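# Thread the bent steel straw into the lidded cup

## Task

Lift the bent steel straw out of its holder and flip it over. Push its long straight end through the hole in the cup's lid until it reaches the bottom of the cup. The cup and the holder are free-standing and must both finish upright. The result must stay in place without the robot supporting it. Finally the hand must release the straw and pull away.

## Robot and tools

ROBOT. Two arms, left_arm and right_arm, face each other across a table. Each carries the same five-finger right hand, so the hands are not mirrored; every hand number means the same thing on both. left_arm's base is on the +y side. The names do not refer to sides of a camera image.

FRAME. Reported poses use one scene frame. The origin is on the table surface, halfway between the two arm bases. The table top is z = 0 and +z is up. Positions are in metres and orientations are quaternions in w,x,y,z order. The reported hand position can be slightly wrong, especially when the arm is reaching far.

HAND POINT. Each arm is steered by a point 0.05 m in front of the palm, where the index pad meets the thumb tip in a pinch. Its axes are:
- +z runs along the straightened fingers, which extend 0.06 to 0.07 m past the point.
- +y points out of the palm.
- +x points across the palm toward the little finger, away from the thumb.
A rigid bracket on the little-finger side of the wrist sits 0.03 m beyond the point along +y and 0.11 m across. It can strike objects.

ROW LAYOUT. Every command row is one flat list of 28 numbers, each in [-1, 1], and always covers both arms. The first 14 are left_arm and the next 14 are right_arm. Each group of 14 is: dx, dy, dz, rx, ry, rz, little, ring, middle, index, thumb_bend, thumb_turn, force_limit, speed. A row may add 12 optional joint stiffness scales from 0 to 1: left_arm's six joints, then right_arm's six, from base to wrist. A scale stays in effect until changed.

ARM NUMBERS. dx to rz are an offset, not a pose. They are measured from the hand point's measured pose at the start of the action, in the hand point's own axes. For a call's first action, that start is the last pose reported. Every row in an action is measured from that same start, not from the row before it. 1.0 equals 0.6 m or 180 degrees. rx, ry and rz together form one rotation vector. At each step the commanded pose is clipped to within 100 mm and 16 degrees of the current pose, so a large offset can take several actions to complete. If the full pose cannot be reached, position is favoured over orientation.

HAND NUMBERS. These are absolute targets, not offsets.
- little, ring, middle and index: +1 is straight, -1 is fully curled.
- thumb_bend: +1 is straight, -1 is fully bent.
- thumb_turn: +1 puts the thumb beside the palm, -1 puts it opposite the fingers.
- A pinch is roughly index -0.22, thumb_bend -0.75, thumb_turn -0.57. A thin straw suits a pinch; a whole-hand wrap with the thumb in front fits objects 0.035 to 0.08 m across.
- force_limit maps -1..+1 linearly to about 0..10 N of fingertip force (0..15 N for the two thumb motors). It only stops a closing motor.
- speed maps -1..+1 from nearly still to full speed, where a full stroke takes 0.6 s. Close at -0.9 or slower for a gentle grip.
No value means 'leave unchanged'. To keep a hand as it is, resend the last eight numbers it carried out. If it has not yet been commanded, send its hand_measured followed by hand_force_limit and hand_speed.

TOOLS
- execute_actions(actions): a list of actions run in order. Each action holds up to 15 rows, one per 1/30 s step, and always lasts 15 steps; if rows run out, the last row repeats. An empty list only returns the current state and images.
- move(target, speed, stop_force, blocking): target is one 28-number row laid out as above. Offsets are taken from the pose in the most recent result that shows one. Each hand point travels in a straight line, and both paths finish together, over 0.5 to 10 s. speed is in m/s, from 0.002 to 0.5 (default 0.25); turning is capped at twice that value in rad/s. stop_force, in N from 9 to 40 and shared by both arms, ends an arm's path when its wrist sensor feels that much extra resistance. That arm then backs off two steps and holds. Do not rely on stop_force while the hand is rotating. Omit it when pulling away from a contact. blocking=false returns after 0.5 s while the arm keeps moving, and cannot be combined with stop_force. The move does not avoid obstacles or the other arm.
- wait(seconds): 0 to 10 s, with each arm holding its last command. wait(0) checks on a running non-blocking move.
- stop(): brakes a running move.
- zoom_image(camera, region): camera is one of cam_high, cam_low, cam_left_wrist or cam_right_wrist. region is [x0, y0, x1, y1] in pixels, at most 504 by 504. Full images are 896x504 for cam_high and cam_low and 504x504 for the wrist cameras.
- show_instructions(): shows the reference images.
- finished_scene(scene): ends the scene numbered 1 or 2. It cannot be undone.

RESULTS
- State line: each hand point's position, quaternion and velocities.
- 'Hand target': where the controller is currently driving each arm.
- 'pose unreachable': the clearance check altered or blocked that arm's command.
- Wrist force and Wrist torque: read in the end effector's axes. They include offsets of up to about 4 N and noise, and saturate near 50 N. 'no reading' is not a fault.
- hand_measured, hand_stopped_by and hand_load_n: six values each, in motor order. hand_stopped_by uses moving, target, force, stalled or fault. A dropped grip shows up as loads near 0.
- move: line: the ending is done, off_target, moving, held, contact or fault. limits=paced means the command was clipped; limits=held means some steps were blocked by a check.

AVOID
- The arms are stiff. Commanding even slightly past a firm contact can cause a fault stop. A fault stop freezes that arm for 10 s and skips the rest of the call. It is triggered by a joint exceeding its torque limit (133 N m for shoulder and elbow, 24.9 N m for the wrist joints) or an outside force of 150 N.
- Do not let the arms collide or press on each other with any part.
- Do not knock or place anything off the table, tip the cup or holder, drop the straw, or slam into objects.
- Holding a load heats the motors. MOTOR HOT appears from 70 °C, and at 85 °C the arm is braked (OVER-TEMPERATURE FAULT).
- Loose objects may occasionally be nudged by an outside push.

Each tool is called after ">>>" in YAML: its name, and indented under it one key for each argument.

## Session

>>> execute_actions:
  actions: []

Scene clock: 0.00 s.
left_arm: end_effector_position=(+0.3097, +0.4517, +0.4834) hand_measured=(+1.000, +1.000, +1.000, +1.000, +1.000, +1.000) hand_load_n=(+0.0, +0.0, +0.0, +0.0, +0.0, +0.0) hand_stopped_by=(target, target, target, target, target, target) hand_force_limit=0.00 hand_speed=-0.80 end_effector_quat_wxyz=(-0.004, +0.365, +0.931, +0.005) end_effector_velocity=(-0.000, +0.000, +0.000) end_effector_angular_velocity=(+0.002, +0.002, -0.001) | right_arm: end_effector_position=(+0.1371, -0.2619, +0.4828) hand_measured=(+1.000, +1.000, +1.000, +1.000, +1.000, +1.000) hand_load_n=(+0.0, +0.0, +0.0, +0.0, +0.0, +0.0) hand_stopped_by=(target, target, target, target, target, target) hand_force_limit=0.00 hand_speed=-0.80 end_effector_quat_wxyz=(+0.009, -0.313, +0.950, -0.004) end_effector_velocity=(-0.000, +0.000, -0.000) end_effector_angular_velocity=(+0.000, -0.000, -0.000)
Joint positions: left_arm=[ 0.547 -1.703  1.315  1.971  1.567 -1.866] | right_arm=[-1.195 -1.721  1.322  1.951  1.579 -1.881]
Joint velocities: left_arm=[0.001 0.    0.    0.002 0.    0.001] | right_arm=[ 0.    -0.     0.001 -0.001 -0.     0.   ]
Wrist force (N, on the end effector, along its own x y z axes, offset not removed): no reading
Wrist torque (N m, same axes, about the end effector's origin, offset not removed): no reading
Hand target (left_arm): +0.310, +0.452, +0.483; -0.004, +0.365, +0.931, +0.005
Hand target (right_arm): +0.137, -0.262, +0.483; +0.009, -0.313, +0.950, -0.004
Joint stiffness scale: left_arm=[1. 1. 1. 1. 1. 1.] | right_arm=[1. 1. 1. 1. 1. 1.]

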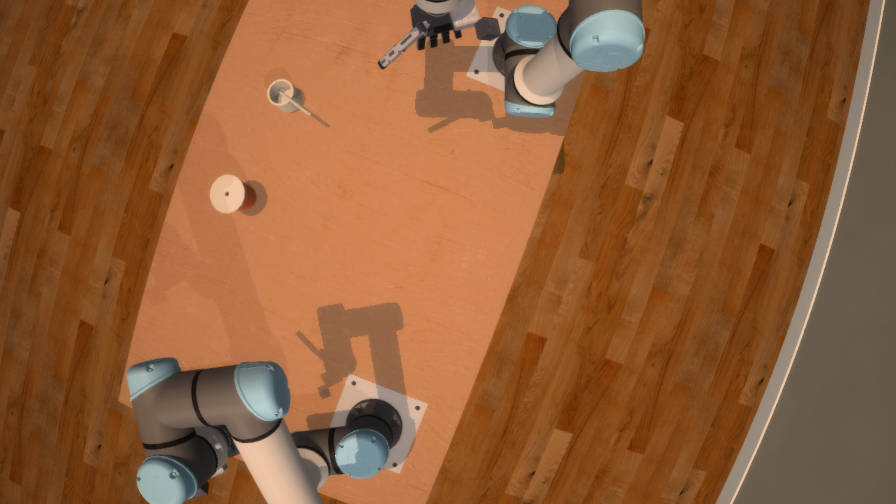

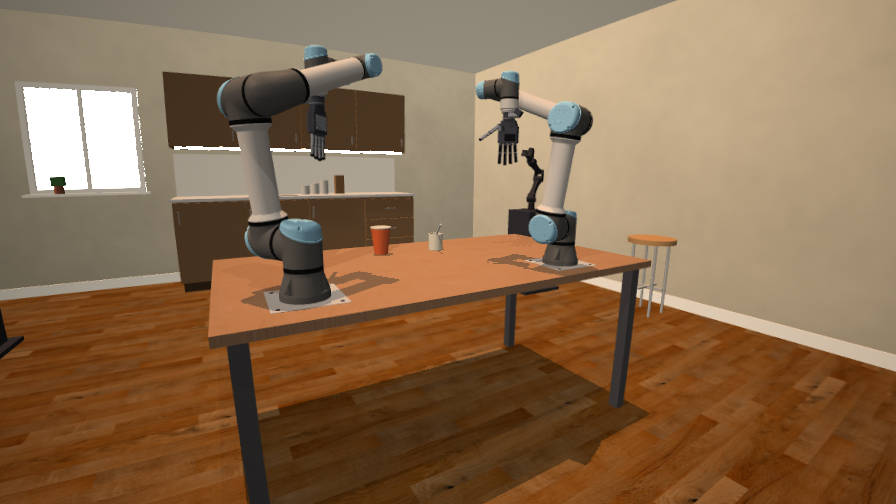

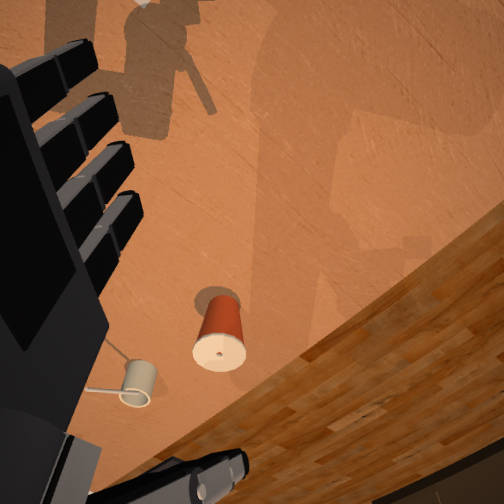

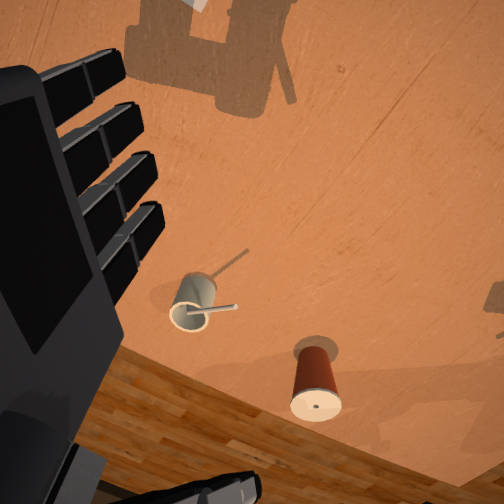

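>>> move:
  target: [0,0,0,0,0,0,1,1,1,1,1,1,0,0,-0.6,-0.26,0.42,-0.339,-0.112,-0.736,1,1,1,1,-0.6,-0.57,0,0]
  speed: 0.3

Scene clock: 25.63 s.
left_arm: end_effector_position=(+0.3097, +0.4517, +0.4834) hand_measured=(+1.000, +1.000, +1.000, +1.000, +1.000, +1.000) hand_load_n=(+0.0, +0.0, +0.0, +0.0, +0.0, +0.0) hand_stopped_by=(target, target, target, target, target, target) hand_force_limit=0.00 hand_speed=0.00 end_effector_quat_wxyz=(-0.004, +0.365, +0.931, +0.005) end_effector_velocity=(-0.000, -0.000, -0.000) end_effector_angular_velocity=(+0.001, +0.002, -0.003) | right_arm: end_effector_position=(+0.5221, -0.1751, +0.2380) hand_measured=(+1.000, +1.000, +1.000, +1.000, -0.600, -0.570) hand_load_n=(+0.0, +0.0, +0.0, +0.0, +0.0, +0.0) hand_stopped_by=(target, target, target, target, target, target) hand_force_limit=0.00 hand_speed=0.00 end_effector_quat_wxyz=(+0.327, -0.856, +0.150, +0.371) end_effector_velocity=(+0.001, -0.001, -0.001) end_effector_angular_velocity=(+0.023, -0.022, +0.022)
Joint positions: left_arm=[ 0.547 -1.703  1.315  1.971  1.567 -1.866] | right_arm=[-1.403 -0.192  0.037  2.452  0.752 -4.573]
Joint velocities: left_arm=[-0.002  0.     0.001  0.     0.001  0.002] | right_arm=[-0.    -0.     0.001  0.006 -0.    -0.043]
Wrist force (N, on the end effector, along its own x y z axes, offset not removed): left_arm=[0.5 -0.5 0.1] | right_arm=[1.7 0.9 2.0]
Wrist torque (N m, same axes, about the end effector's origin, offset not removed): left_arm=[-0.14 -0.01 0.03] | right_arm=[0.01 -0.49 0.04]
Hand target (left_arm): +0.310, +0.452, +0.483; -0.004, +0.365, +0.931, +0.005
Hand target (right_arm): +0.522, -0.175, +0.238; -0.329, +0.856, -0.146, -0.370
Off the commanded pose (left_arm): 0.000 m, 0 deg.
Off the commanded pose (right_arm): 0.003 m, 42 deg; orientation clipped at the last step of the last action.
Joint stiffness scale: left_arm=[1. 1. 1. 1. 1. 1.] | right_arm=[1. 1. 1. 1. 1. 1.]
elbow stopped short (right arm): the move would have taken joint 3 (elbow) straighter than the controller allows; a more bent joint 3 avoids this.
move: off_target (right_arm); limits=paced

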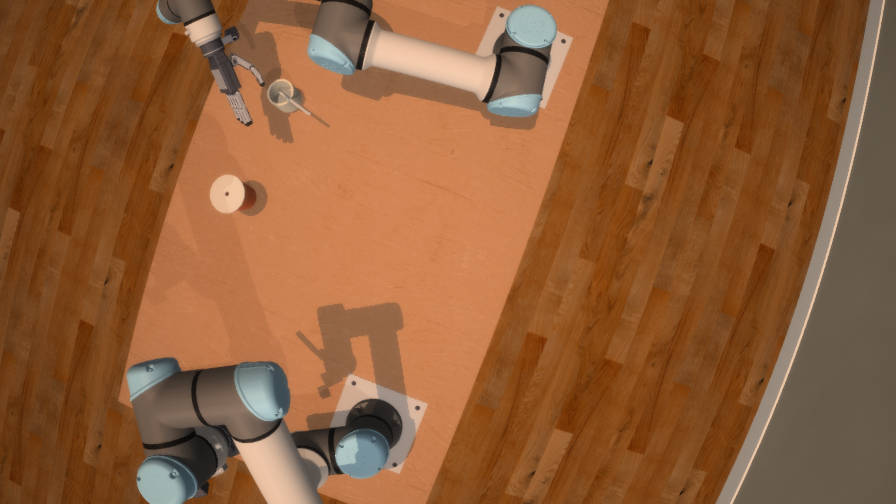

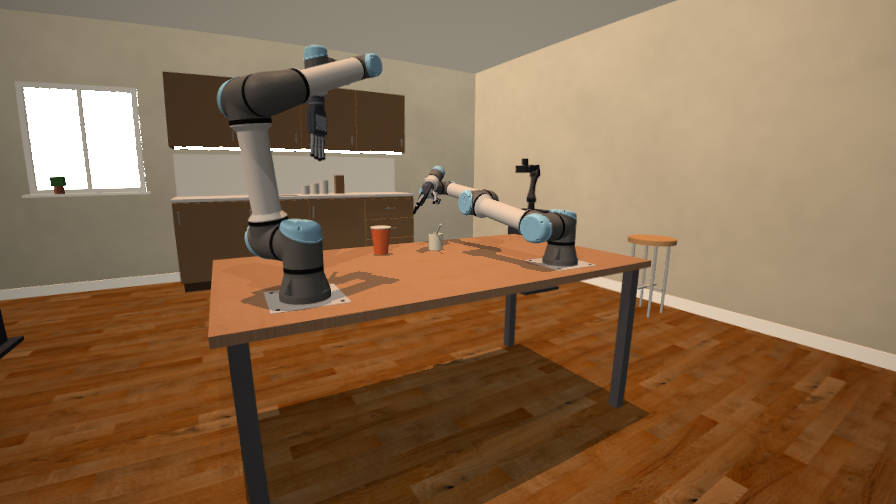

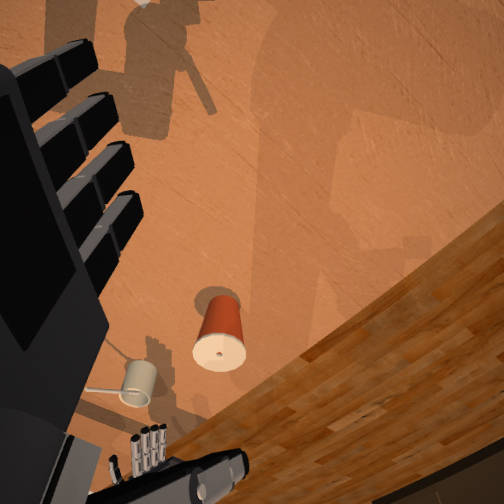

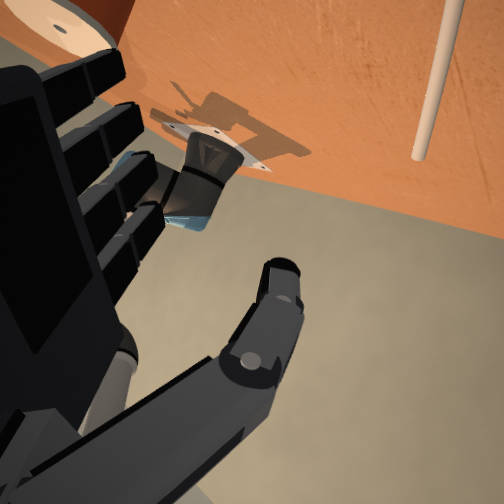

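>>> move:
  target: [0,0,0,0,0,0,1,1,1,1,1,1,0,0,0.027,0.12,0.035,0.03,0,0,1,1,1,1,-0.6,-0.57,0,0]
  speed: 0.1

>>> zoom_image:
  camera: "cam_low"
  region: [390,180,480,260]

Scene clock: 33.33 s.
left_arm: end_effector_position=(+0.3097, +0.4517, +0.4834) hand_measured=(+1.000, +1.000, +1.000, +1.000, +1.000, +1.000) hand_load_n=(+0.0, +0.0, +0.0, +0.0, +0.0, +0.0) hand_stopped_by=(target, target, target, target, target, target) hand_force_limit=0.00 hand_speed=0.00 end_effector_quat_wxyz=(-0.004, +0.365, +0.931, +0.005) end_effector_velocity=(+0.000, -0.001, +0.000) end_effector_angular_velocity=(-0.002, -0.001, -0.001) | right_arm: end_effector_position=(+0.4859, -0.2140, +0.1830) hand_measured=(+1.000, +1.000, +1.000, +1.000, -0.600, -0.570) hand_load_n=(+0.0, +0.0, +0.0, +0.0, +0.0, +0.0) hand_stopped_by=(target, target, target, target, target, target) hand_force_limit=0.00 hand_speed=0.00 end_effector_quat_wxyz=(+0.365, -0.840, +0.166, +0.365) end_effector_velocity=(+0.001, +0.000, -0.002) end_effector_angular_velocity=(+0.010, -0.008, -0.015)
Joint positions: left_arm=[ 0.547 -1.703  1.315  1.971  1.567 -1.866] | right_arm=[-1.481 -0.506  0.848  2.008  0.716 -4.65 ]
Joint velocities: left_arm=[-0.001  0.    -0.001 -0.001  0.     0.001] | right_arm=[-0.005 -0.005  0.015 -0.017 -0.014 -0.   ]
Wrist force (N, on the end effector, along its own x y z axes, offset not removed): left_arm=[0.3 -0.9 0.7] | right_arm=[-3.4 0.3 0.7]
Wrist torque (N m, same axes, about the end effector's origin, offset not removed): left_arm=[-0.12 -0.12 0.04] | right_arm=[-0.02 0.59 -0.17]
Hand target (left_arm): +0.310, +0.452, +0.483; -0.004, +0.365, +0.931, +0.005
Hand target (right_arm): +0.486, -0.215, +0.183; -0.367, +0.840, -0.167, -0.364
Off the commanded pose (left_arm): 0.000 m, 0 deg.
Off the commanded pose (right_arm): 0.001 m, 0 deg.
Joint stiffness scale: left_arm=[1. 1. 1. 1. 1. 1.] | right_arm=[1. 1. 1. 1. 1. 1.]
move: done

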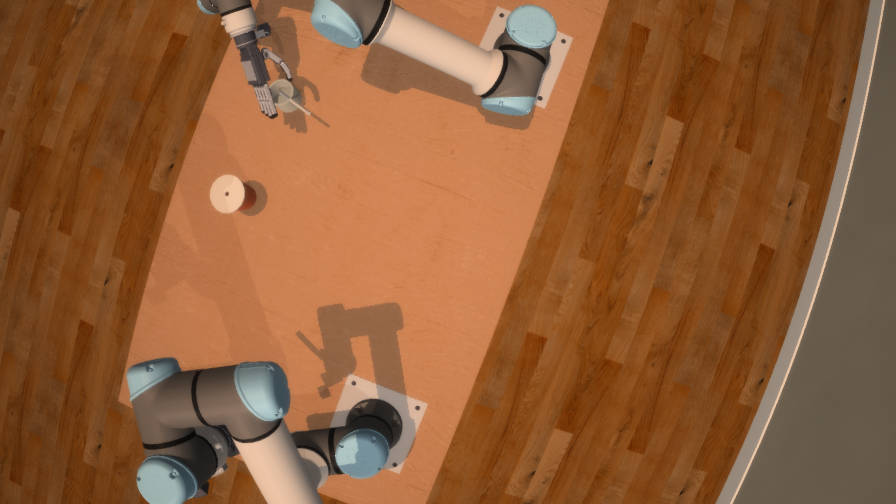

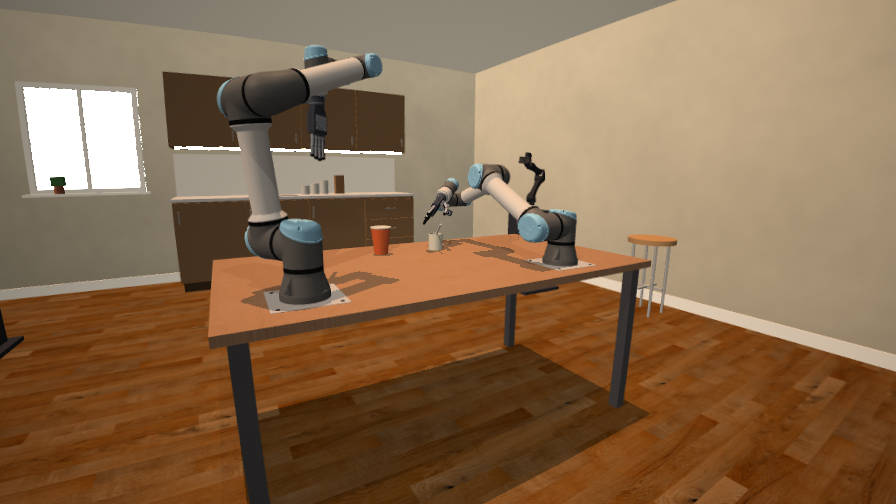

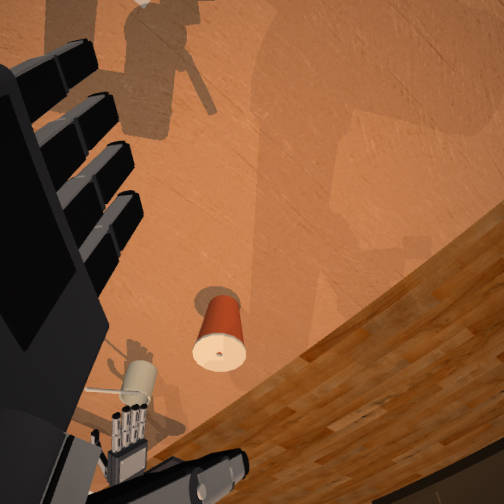

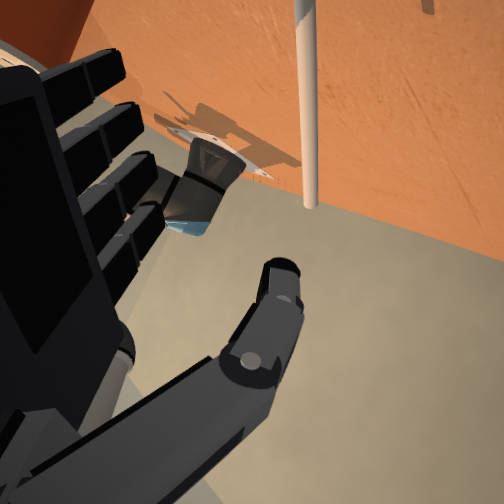

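Region (390, 180, 480, 260) of cam_low's 896x504 image, scaled by 5.600, with more detail than that image has.

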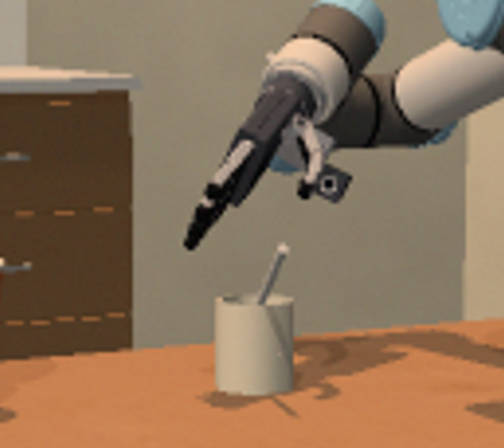

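>>> move:
  target: [0,0,0,0,0,0,1,1,1,1,1,1,0,0,0.04,0.06,0.025,-0.14,0,0,1,1,1,0.7,-0.6,-0.57,0,0]
  speed: 0.08

>>> zoom_image:
  camera: "cam_low"
  region: [390,180,480,260]

>>> zoom_image:
  camera: "cam_high"
  region: [230,40,350,140]

Scene clock: 43.83 s.
left_arm: end_effector_position=(+0.3097, +0.4517, +0.4834) hand_measured=(+1.000, +1.000, +1.000, +1.000, +1.000, +1.000) hand_load_n=(+0.0, +0.0, +0.0, +0.0, +0.0, +0.0) hand_stopped_by=(target, target, target, target, target, target) hand_force_limit=0.00 hand_speed=0.00 end_effector_quat_wxyz=(-0.004, +0.365, +0.931, +0.005) end_effector_velocity=(-0.000, -0.000, -0.000) end_effector_angular_velocity=(+0.000, +0.001, +0.000) | right_arm: end_effector_position=(+0.4752, -0.2280, +0.1410) hand_measured=(+1.000, +1.000, +1.000, +0.700, -0.600, -0.570) hand_load_n=(+0.0, +0.0, +0.0, +0.0, +0.0, +0.0) hand_stopped_by=(target, target, target, target, target, target) hand_force_limit=0.00 hand_speed=0.00 end_effector_quat_wxyz=(+0.175, -0.899, +0.084, +0.392) end_effector_velocity=(+0.001, -0.003, +0.000) end_effector_angular_velocity=(-0.013, +0.002, +0.009)
Joint positions: left_arm=[ 0.547 -1.703  1.315  1.971  1.567 -1.866] | right_arm=[-1.355 -0.322  0.514  2.142  1.062 -4.568]
Joint velocities: left_arm=[-0.001  0.     0.001 -0.     0.001 -0.001] | right_arm=[ 0.     0.005 -0.011  0.009  0.015  0.003]
Wrist force (N, on the end effector, along its own x y z axes, offset not removed): left_arm=[-0.2 -3.7 -0.6] | right_arm=[0.4 -2.9 1.5]
Wrist torque (N m, same axes, about the end effector's origin, offset not removed): left_arm=[-0.50 0.12 -0.06] | right_arm=[-0.45 0.11 -0.07]
Hand target (left_arm): +0.310, +0.452, +0.483; -0.004, +0.365, +0.931, +0.005
Hand target (right_arm): +0.475, -0.228, +0.141; -0.173, +0.900, -0.083, -0.392
Off the commanded pose (left_arm): 0.000 m, 0 deg.
Off the commanded pose (right_arm): 0.000 m, 0 deg.
Joint stiffness scale: left_arm=[1. 1. 1. 1. 1. 1.] | right_arm=[1. 1. 1. 1. 1. 1.]
move: done

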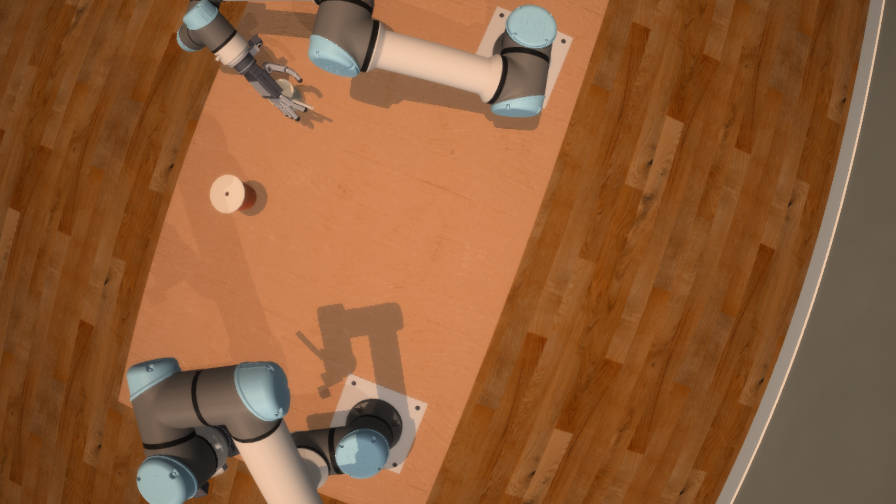

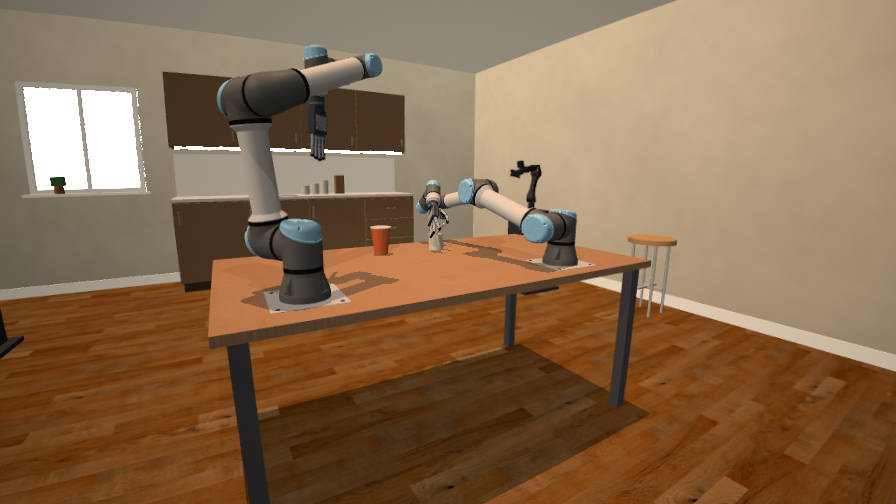

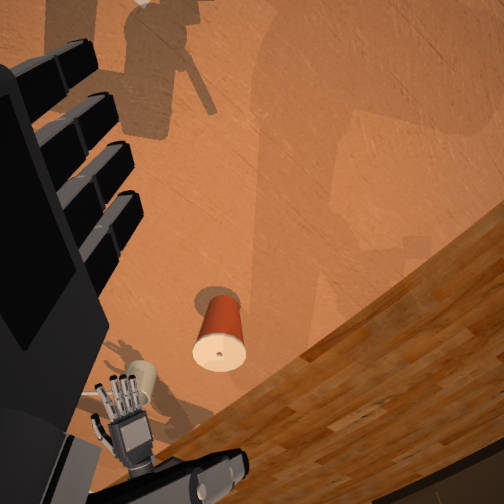

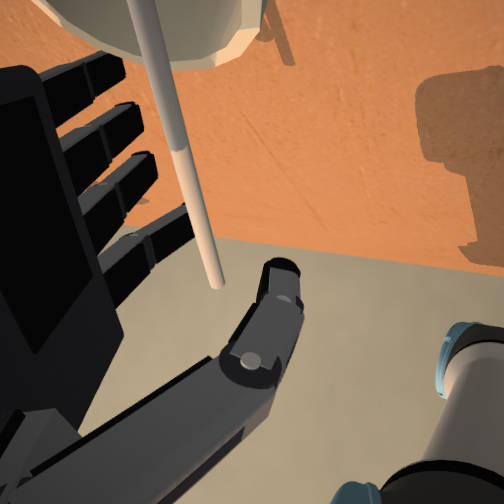

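Region (390, 180, 480, 260) of cam_low's 896x504 image, scaled by 5.600, with more detail than that image has.

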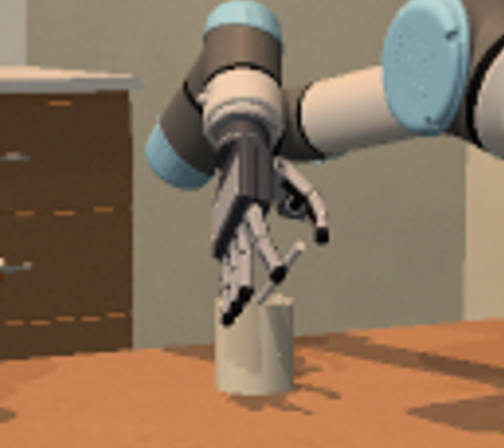

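Region (230, 40, 350, 140) of cam_high's 896x504 image, scaled by 4.200, with more detail than that image has.

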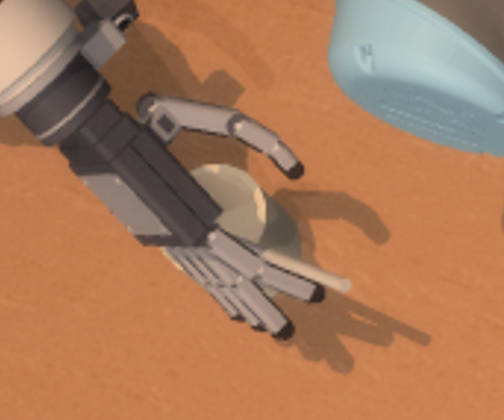

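>>> move:
  target: [0,0,0,0,0,0,1,1,1,1,1,1,0,0,0,-0.04,0.035,0,0,-0.06,1,1,1,0.7,-0.6,-0.57,0,0]
  speed: 0.04

>>> zoom_image:
  camera: "cam_low"
  region: [390,180,480,260]

>>> zoom_image:
  camera: "cam_high"
  region: [230,40,350,140]

Scene clock: 49.90 s.
left_arm: end_effector_position=(+0.3097, +0.4517, +0.4834) hand_measured=(+1.000, +1.000, +1.000, +1.000, +1.000, +1.000) hand_load_n=(+0.0, +0.0, +0.0, +0.0, +0.0, +0.0) hand_stopped_by=(target, target, target, target, target, target) hand_force_limit=0.00 hand_speed=0.00 end_effector_quat_wxyz=(-0.004, +0.365, +0.931, +0.005) end_effector_velocity=(-0.000, +0.000, +0.000) end_effector_angular_velocity=(+0.001, +0.000, -0.000) | right_arm: end_effector_position=(+0.4678, -0.1992, +0.1343) hand_measured=(+1.000, +1.000, +1.000, +0.700, -0.600, -0.570) hand_load_n=(+0.0, +0.0, +0.0, +0.0, +0.0, +0.0) hand_stopped_by=(target, target, target, target, target, target) hand_force_limit=0.00 hand_speed=0.00 end_effector_quat_wxyz=(-0.210, +0.903, -0.001, -0.376) end_effector_velocity=(+0.000, +0.001, -0.000) end_effector_angular_velocity=(+0.012, -0.006, +0.008)
Joint positions: left_arm=[ 0.547 -1.703  1.315  1.971  1.567 -1.866] | right_arm=[-1.306 -0.321  0.502  2.135  1.028 -4.711]
Joint velocities: left_arm=[ 0.    -0.    -0.     0.001 -0.     0.001] | right_arm=[ 0.001 -0.    -0.001 -0.    -0.004 -0.014]
Wrist force (N, on the end effector, along its own x y z axes, offset not removed): left_arm=[-1.3 -1.5 0.5] | right_arm=[3.4 -1.3 1.4]
Wrist torque (N m, same axes, about the end effector's origin, offset not removed): left_arm=[-0.28 0.06 0.09] | right_arm=[0.11 -0.67 -0.04]
Hand target (left_arm): +0.310, +0.452, +0.483; -0.004, +0.365, +0.931, +0.005
Hand target (right_arm): +0.468, -0.198, +0.134; -0.211, +0.903, +0.001, -0.374
Off the commanded pose (left_arm): 0.000 m, 0 deg.
Off the commanded pose (right_arm): 0.001 m, 0 deg.
Joint stiffness scale: left_arm=[1. 1. 1. 1. 1. 1.] | right_arm=[1. 1. 1. 1. 1. 1.]
move: done

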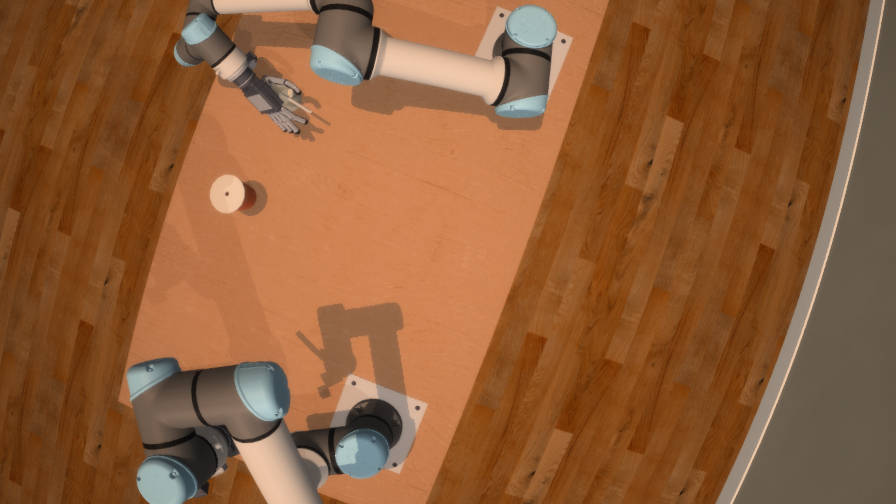

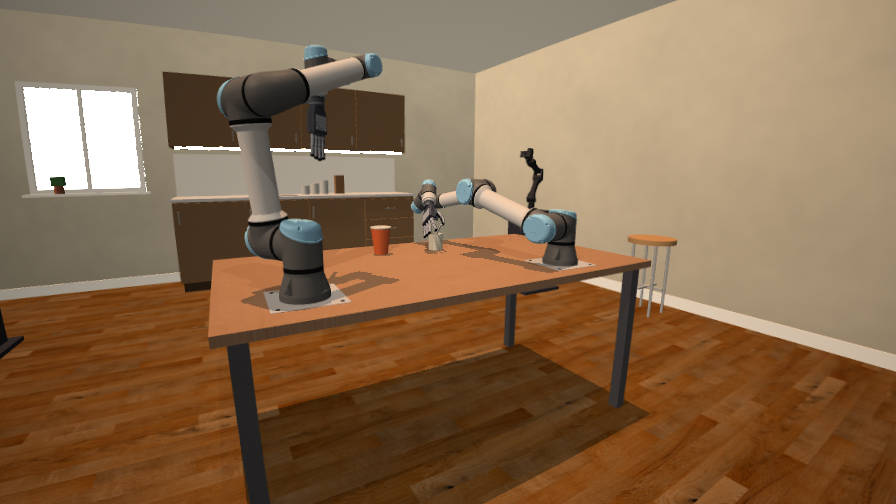

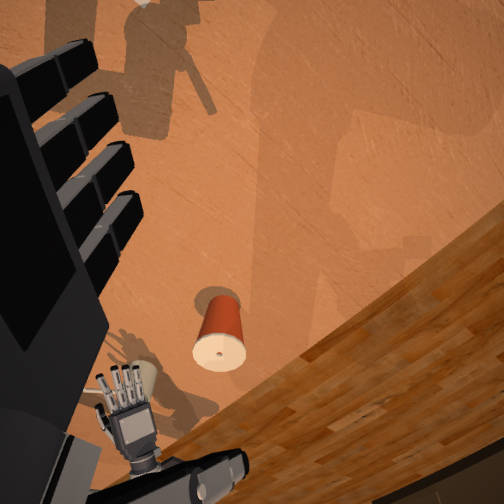

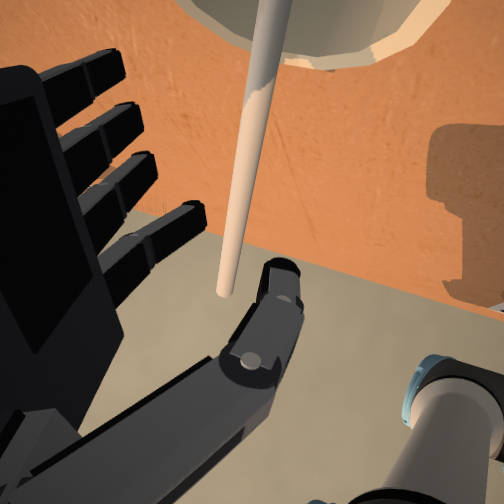

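Region (390, 180, 480, 260) of cam_low's 896x504 image, scaled by 5.600, with more detail than that image has.

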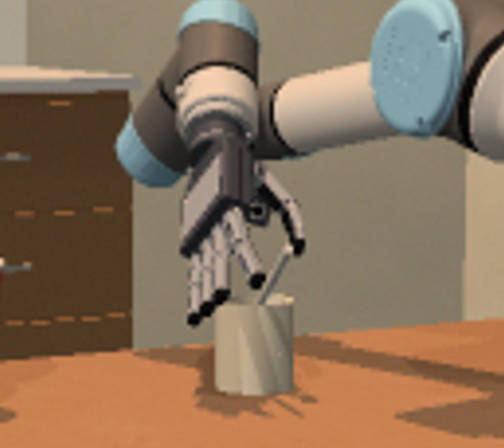

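Region (230, 40, 350, 140) of cam_high's 896x504 image, scaled by 4.200, with more detail than that image has.

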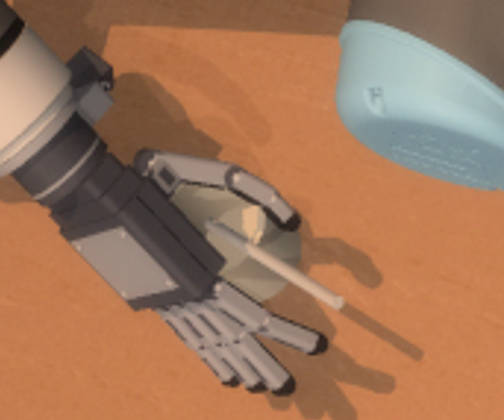

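>>> move:
  target: [0,0,0,0,0,0,1,1,1,1,1,1,0,0,0.005,0,0.04,0,0.07,0.025,1,1,1,0.5,-0.6,-0.57,0,0]
  speed: 0.04

>>> zoom_image:
  camera: "cam_low"
  region: [390,180,480,260]

>>> zoom_image:
  camera: "cam_high"
  region: [230,40,350,140]

Scene clock: 58.00 s.
left_arm: end_effector_position=(+0.3097, +0.4517, +0.4834) hand_measured=(+1.000, +1.000, +1.000, +1.000, +1.000, +1.000) hand_load_n=(+0.0, +0.0, +0.0, +0.0, +0.0, +0.0) hand_stopped_by=(target, target, target, target, target, target) hand_force_limit=0.00 hand_speed=0.00 end_effector_quat_wxyz=(-0.004, +0.365, +0.931, +0.005) end_effector_velocity=(+0.000, -0.001, +0.000) end_effector_angular_velocity=(-0.001, -0.001, -0.004) | right_arm: end_effector_position=(+0.4548, -0.1902, +0.1175) hand_measured=(+1.000, +1.000, +1.000, +0.500, -0.600, -0.570) hand_load_n=(+0.0, +0.0, +0.0, +0.0, +0.0, +0.0) hand_stopped_by=(target, target, target, target, target, target) hand_force_limit=0.00 hand_speed=0.00 end_effector_quat_wxyz=(-0.195, +0.937, -0.059, -0.283) end_effector_velocity=(+0.000, -0.000, -0.004) end_effector_angular_velocity=(-0.007, -0.016, -0.012)
Joint positions: left_arm=[ 0.547 -1.703  1.315  1.971  1.567 -1.866] | right_arm=[-1.291 -0.476  0.714  1.818  1.042 -4.49 ]
Joint velocities: left_arm=[-0.002 -0.    -0.    -0.001 -0.001  0.002] | right_arm=[-0.    -0.009  0.015 -0.029  0.004  0.018]
Wrist force (N, on the end effector, along its own x y z axes, offset not removed): left_arm=[0.9 -0.9 0.5] | right_arm=[2.3 1.3 -2.9]
Wrist torque (N m, same axes, about the end effector's origin, offset not removed): left_arm=[-0.20 -0.15 0.17] | right_arm=[0.41 -0.27 0.04]
Hand target (left_arm): +0.310, +0.452, +0.483; -0.004, +0.365, +0.931, +0.005
Hand target (right_arm): +0.454, -0.190, +0.117; -0.194, +0.938, -0.059, -0.282
Off the commanded pose (left_arm): 0.000 m, 0 deg.
Off the commanded pose (right_arm): 0.001 m, 0 deg.
Joint stiffness scale: left_arm=[1. 1. 1. 1. 1. 1.] | right_arm=[1. 1. 1. 1. 1. 1.]
move: done

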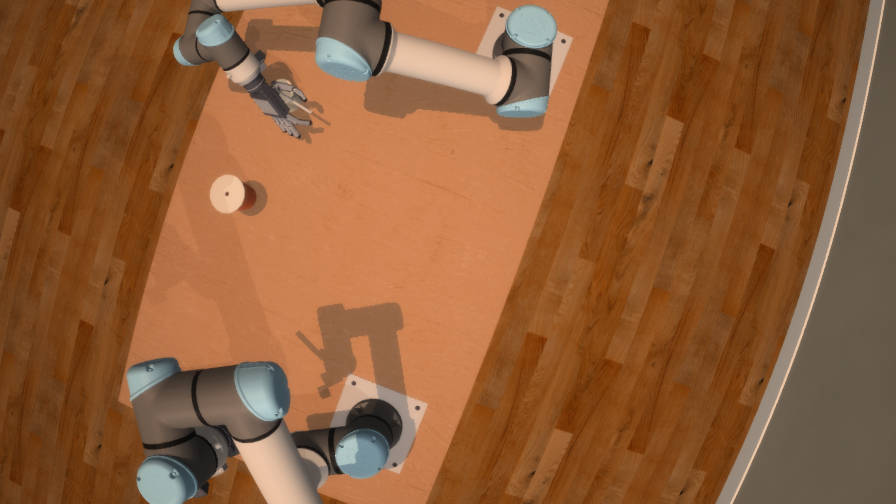

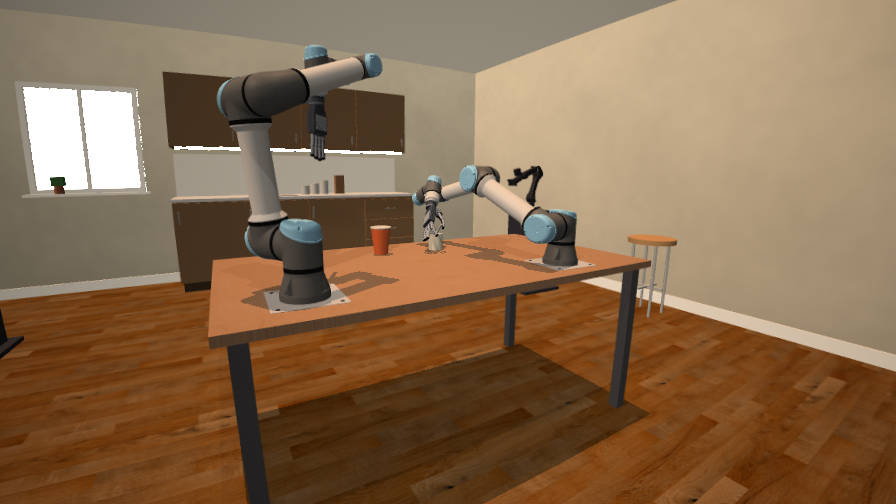

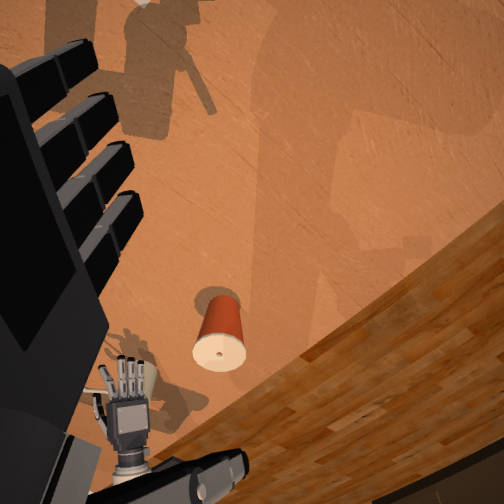

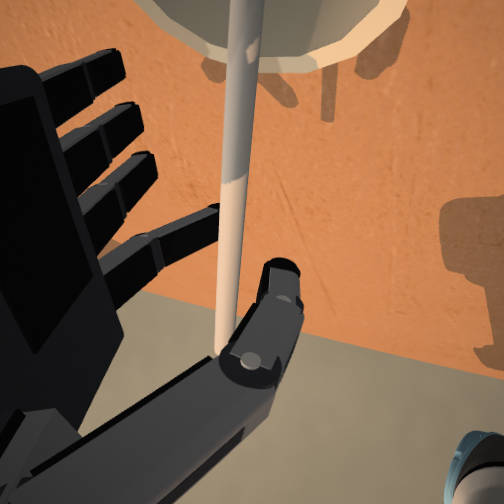

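Region (390, 180, 480, 260) of cam_low's 896x504 image, scaled by 5.600, with more detail than that image has.

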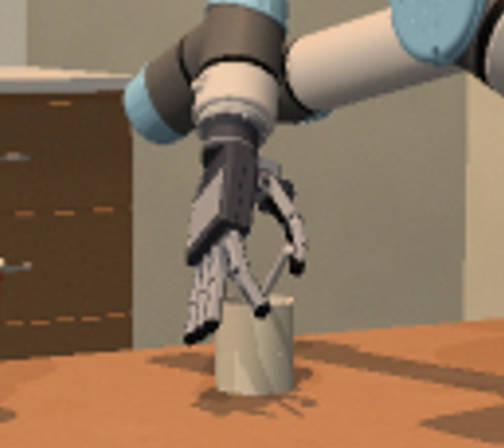

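Region (230, 40, 350, 140) of cam_high's 896x504 image, scaled by 4.200, with more detail than that image has.

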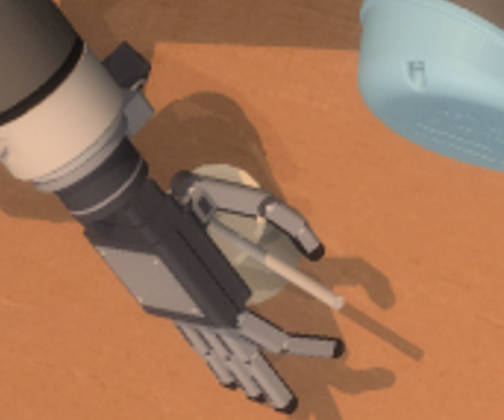

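>>> move:
  target: [0,0,0,0,0,0,1,1,1,1,1,1,0,0,0,-0.006,0,0,0,0,1,1,1,0,-0.75,-0.57,0.6,-0.4]
  speed: 0.02

Scene clock: 60.93 s.
left_arm: end_effector_position=(+0.3097, +0.4517, +0.4834) hand_measured=(+1.000, +1.000, +1.000, +1.000, +1.000, +1.000) hand_load_n=(+0.0, +0.0, +0.0, +0.0, +0.0, +0.0) hand_stopped_by=(target, target, target, target, target, target) hand_force_limit=0.00 hand_speed=0.00 end_effector_quat_wxyz=(-0.004, +0.365, +0.931, +0.005) end_effector_velocity=(+0.000, +0.000, +0.000) end_effector_angular_velocity=(-0.001, -0.001, +0.001) | right_arm: end_effector_position=(+0.4557, -0.1882, +0.1187) hand_measured=(+1.000, +1.000, +1.000, +0.000, -0.750, -0.570) hand_load_n=(+0.0, +0.0, +0.0, +0.0, +0.0, +0.0) hand_stopped_by=(target, target, target, target, target, target) hand_force_limit=0.60 hand_speed=-0.40 end_effector_quat_wxyz=(-0.195, +0.937, -0.059, -0.283) end_effector_velocity=(+0.000, +0.001, +0.001) end_effector_angular_velocity=(+0.000, +0.003, +0.001)
Joint positions: left_arm=[ 0.547 -1.703  1.315  1.971  1.567 -1.866] | right_arm=[-1.288 -0.472  0.701  1.824  1.041 -4.486]
Joint velocities: left_arm=[ 0.001 -0.    -0.001 -0.    -0.     0.   ] | right_arm=[ 0.001  0.004 -0.009  0.008 -0.001 -0.   ]
Wrist force (N, on the end effector, along its own x y z axes, offset not removed): left_arm=[3.3 -1.8 -2.0] | right_arm=[5.0 -0.9 -0.8]
Wrist torque (N m, same axes, about the end effector's origin, offset not removed): left_arm=[-0.21 -0.58 0.29] | right_arm=[0.19 -0.89 0.29]
Hand target (left_arm): +0.310, +0.452, +0.483; -0.004, +0.365, +0.931, +0.005
Hand target (right_arm): +0.456, -0.187, +0.119; -0.195, +0.937, -0.059, -0.283
Off the commanded pose (left_arm): 0.000 m, 0 deg.
Off the commanded pose (right_arm): 0.001 m, 0 deg.
Joint stiffness scale: left_arm=[1. 1. 1. 1. 1. 1.] | right_arm=[1. 1. 1. 1. 1. 1.]
move: done

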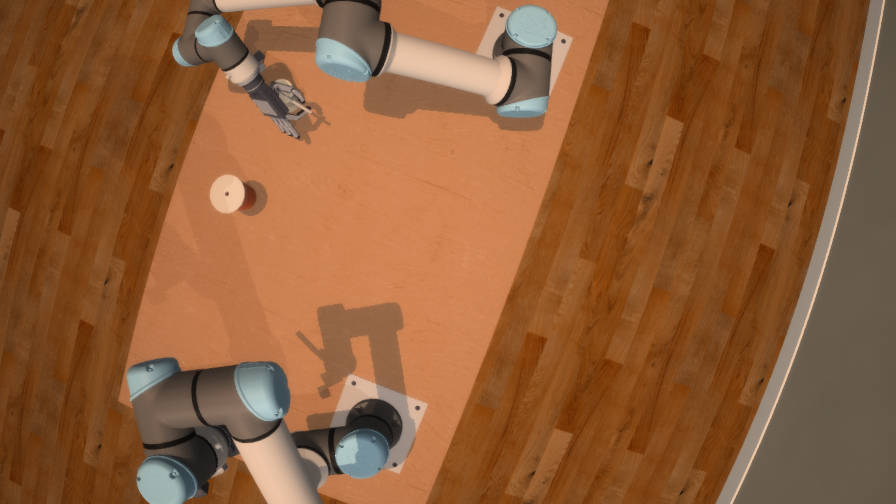

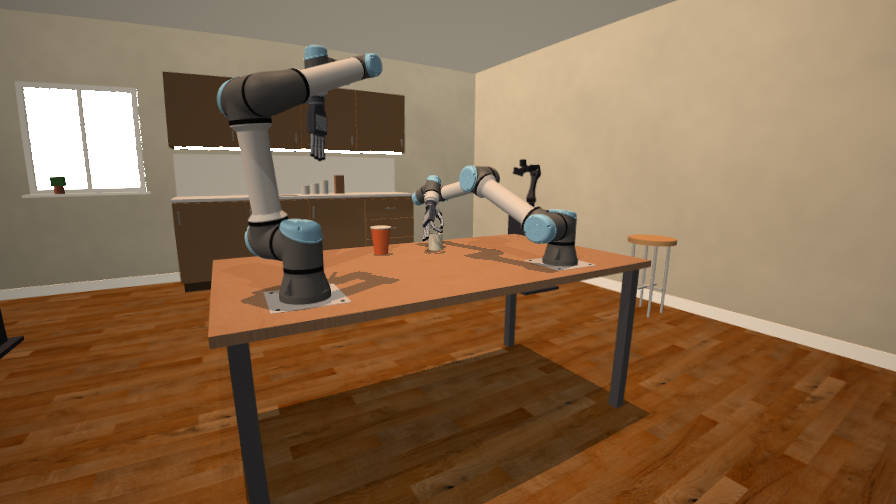

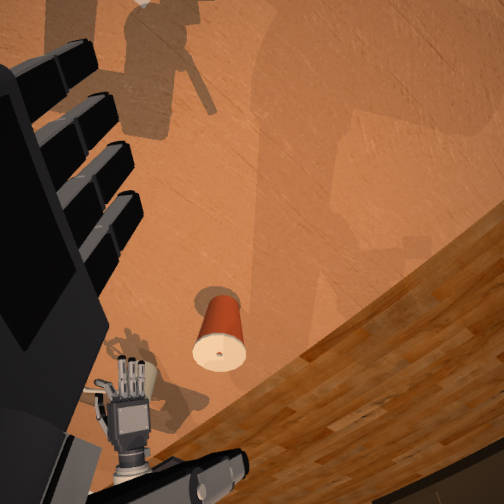

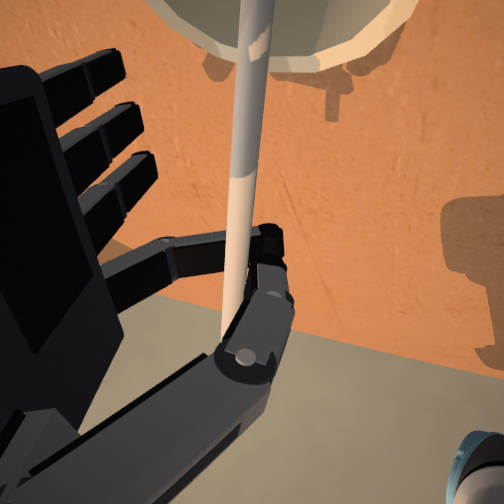

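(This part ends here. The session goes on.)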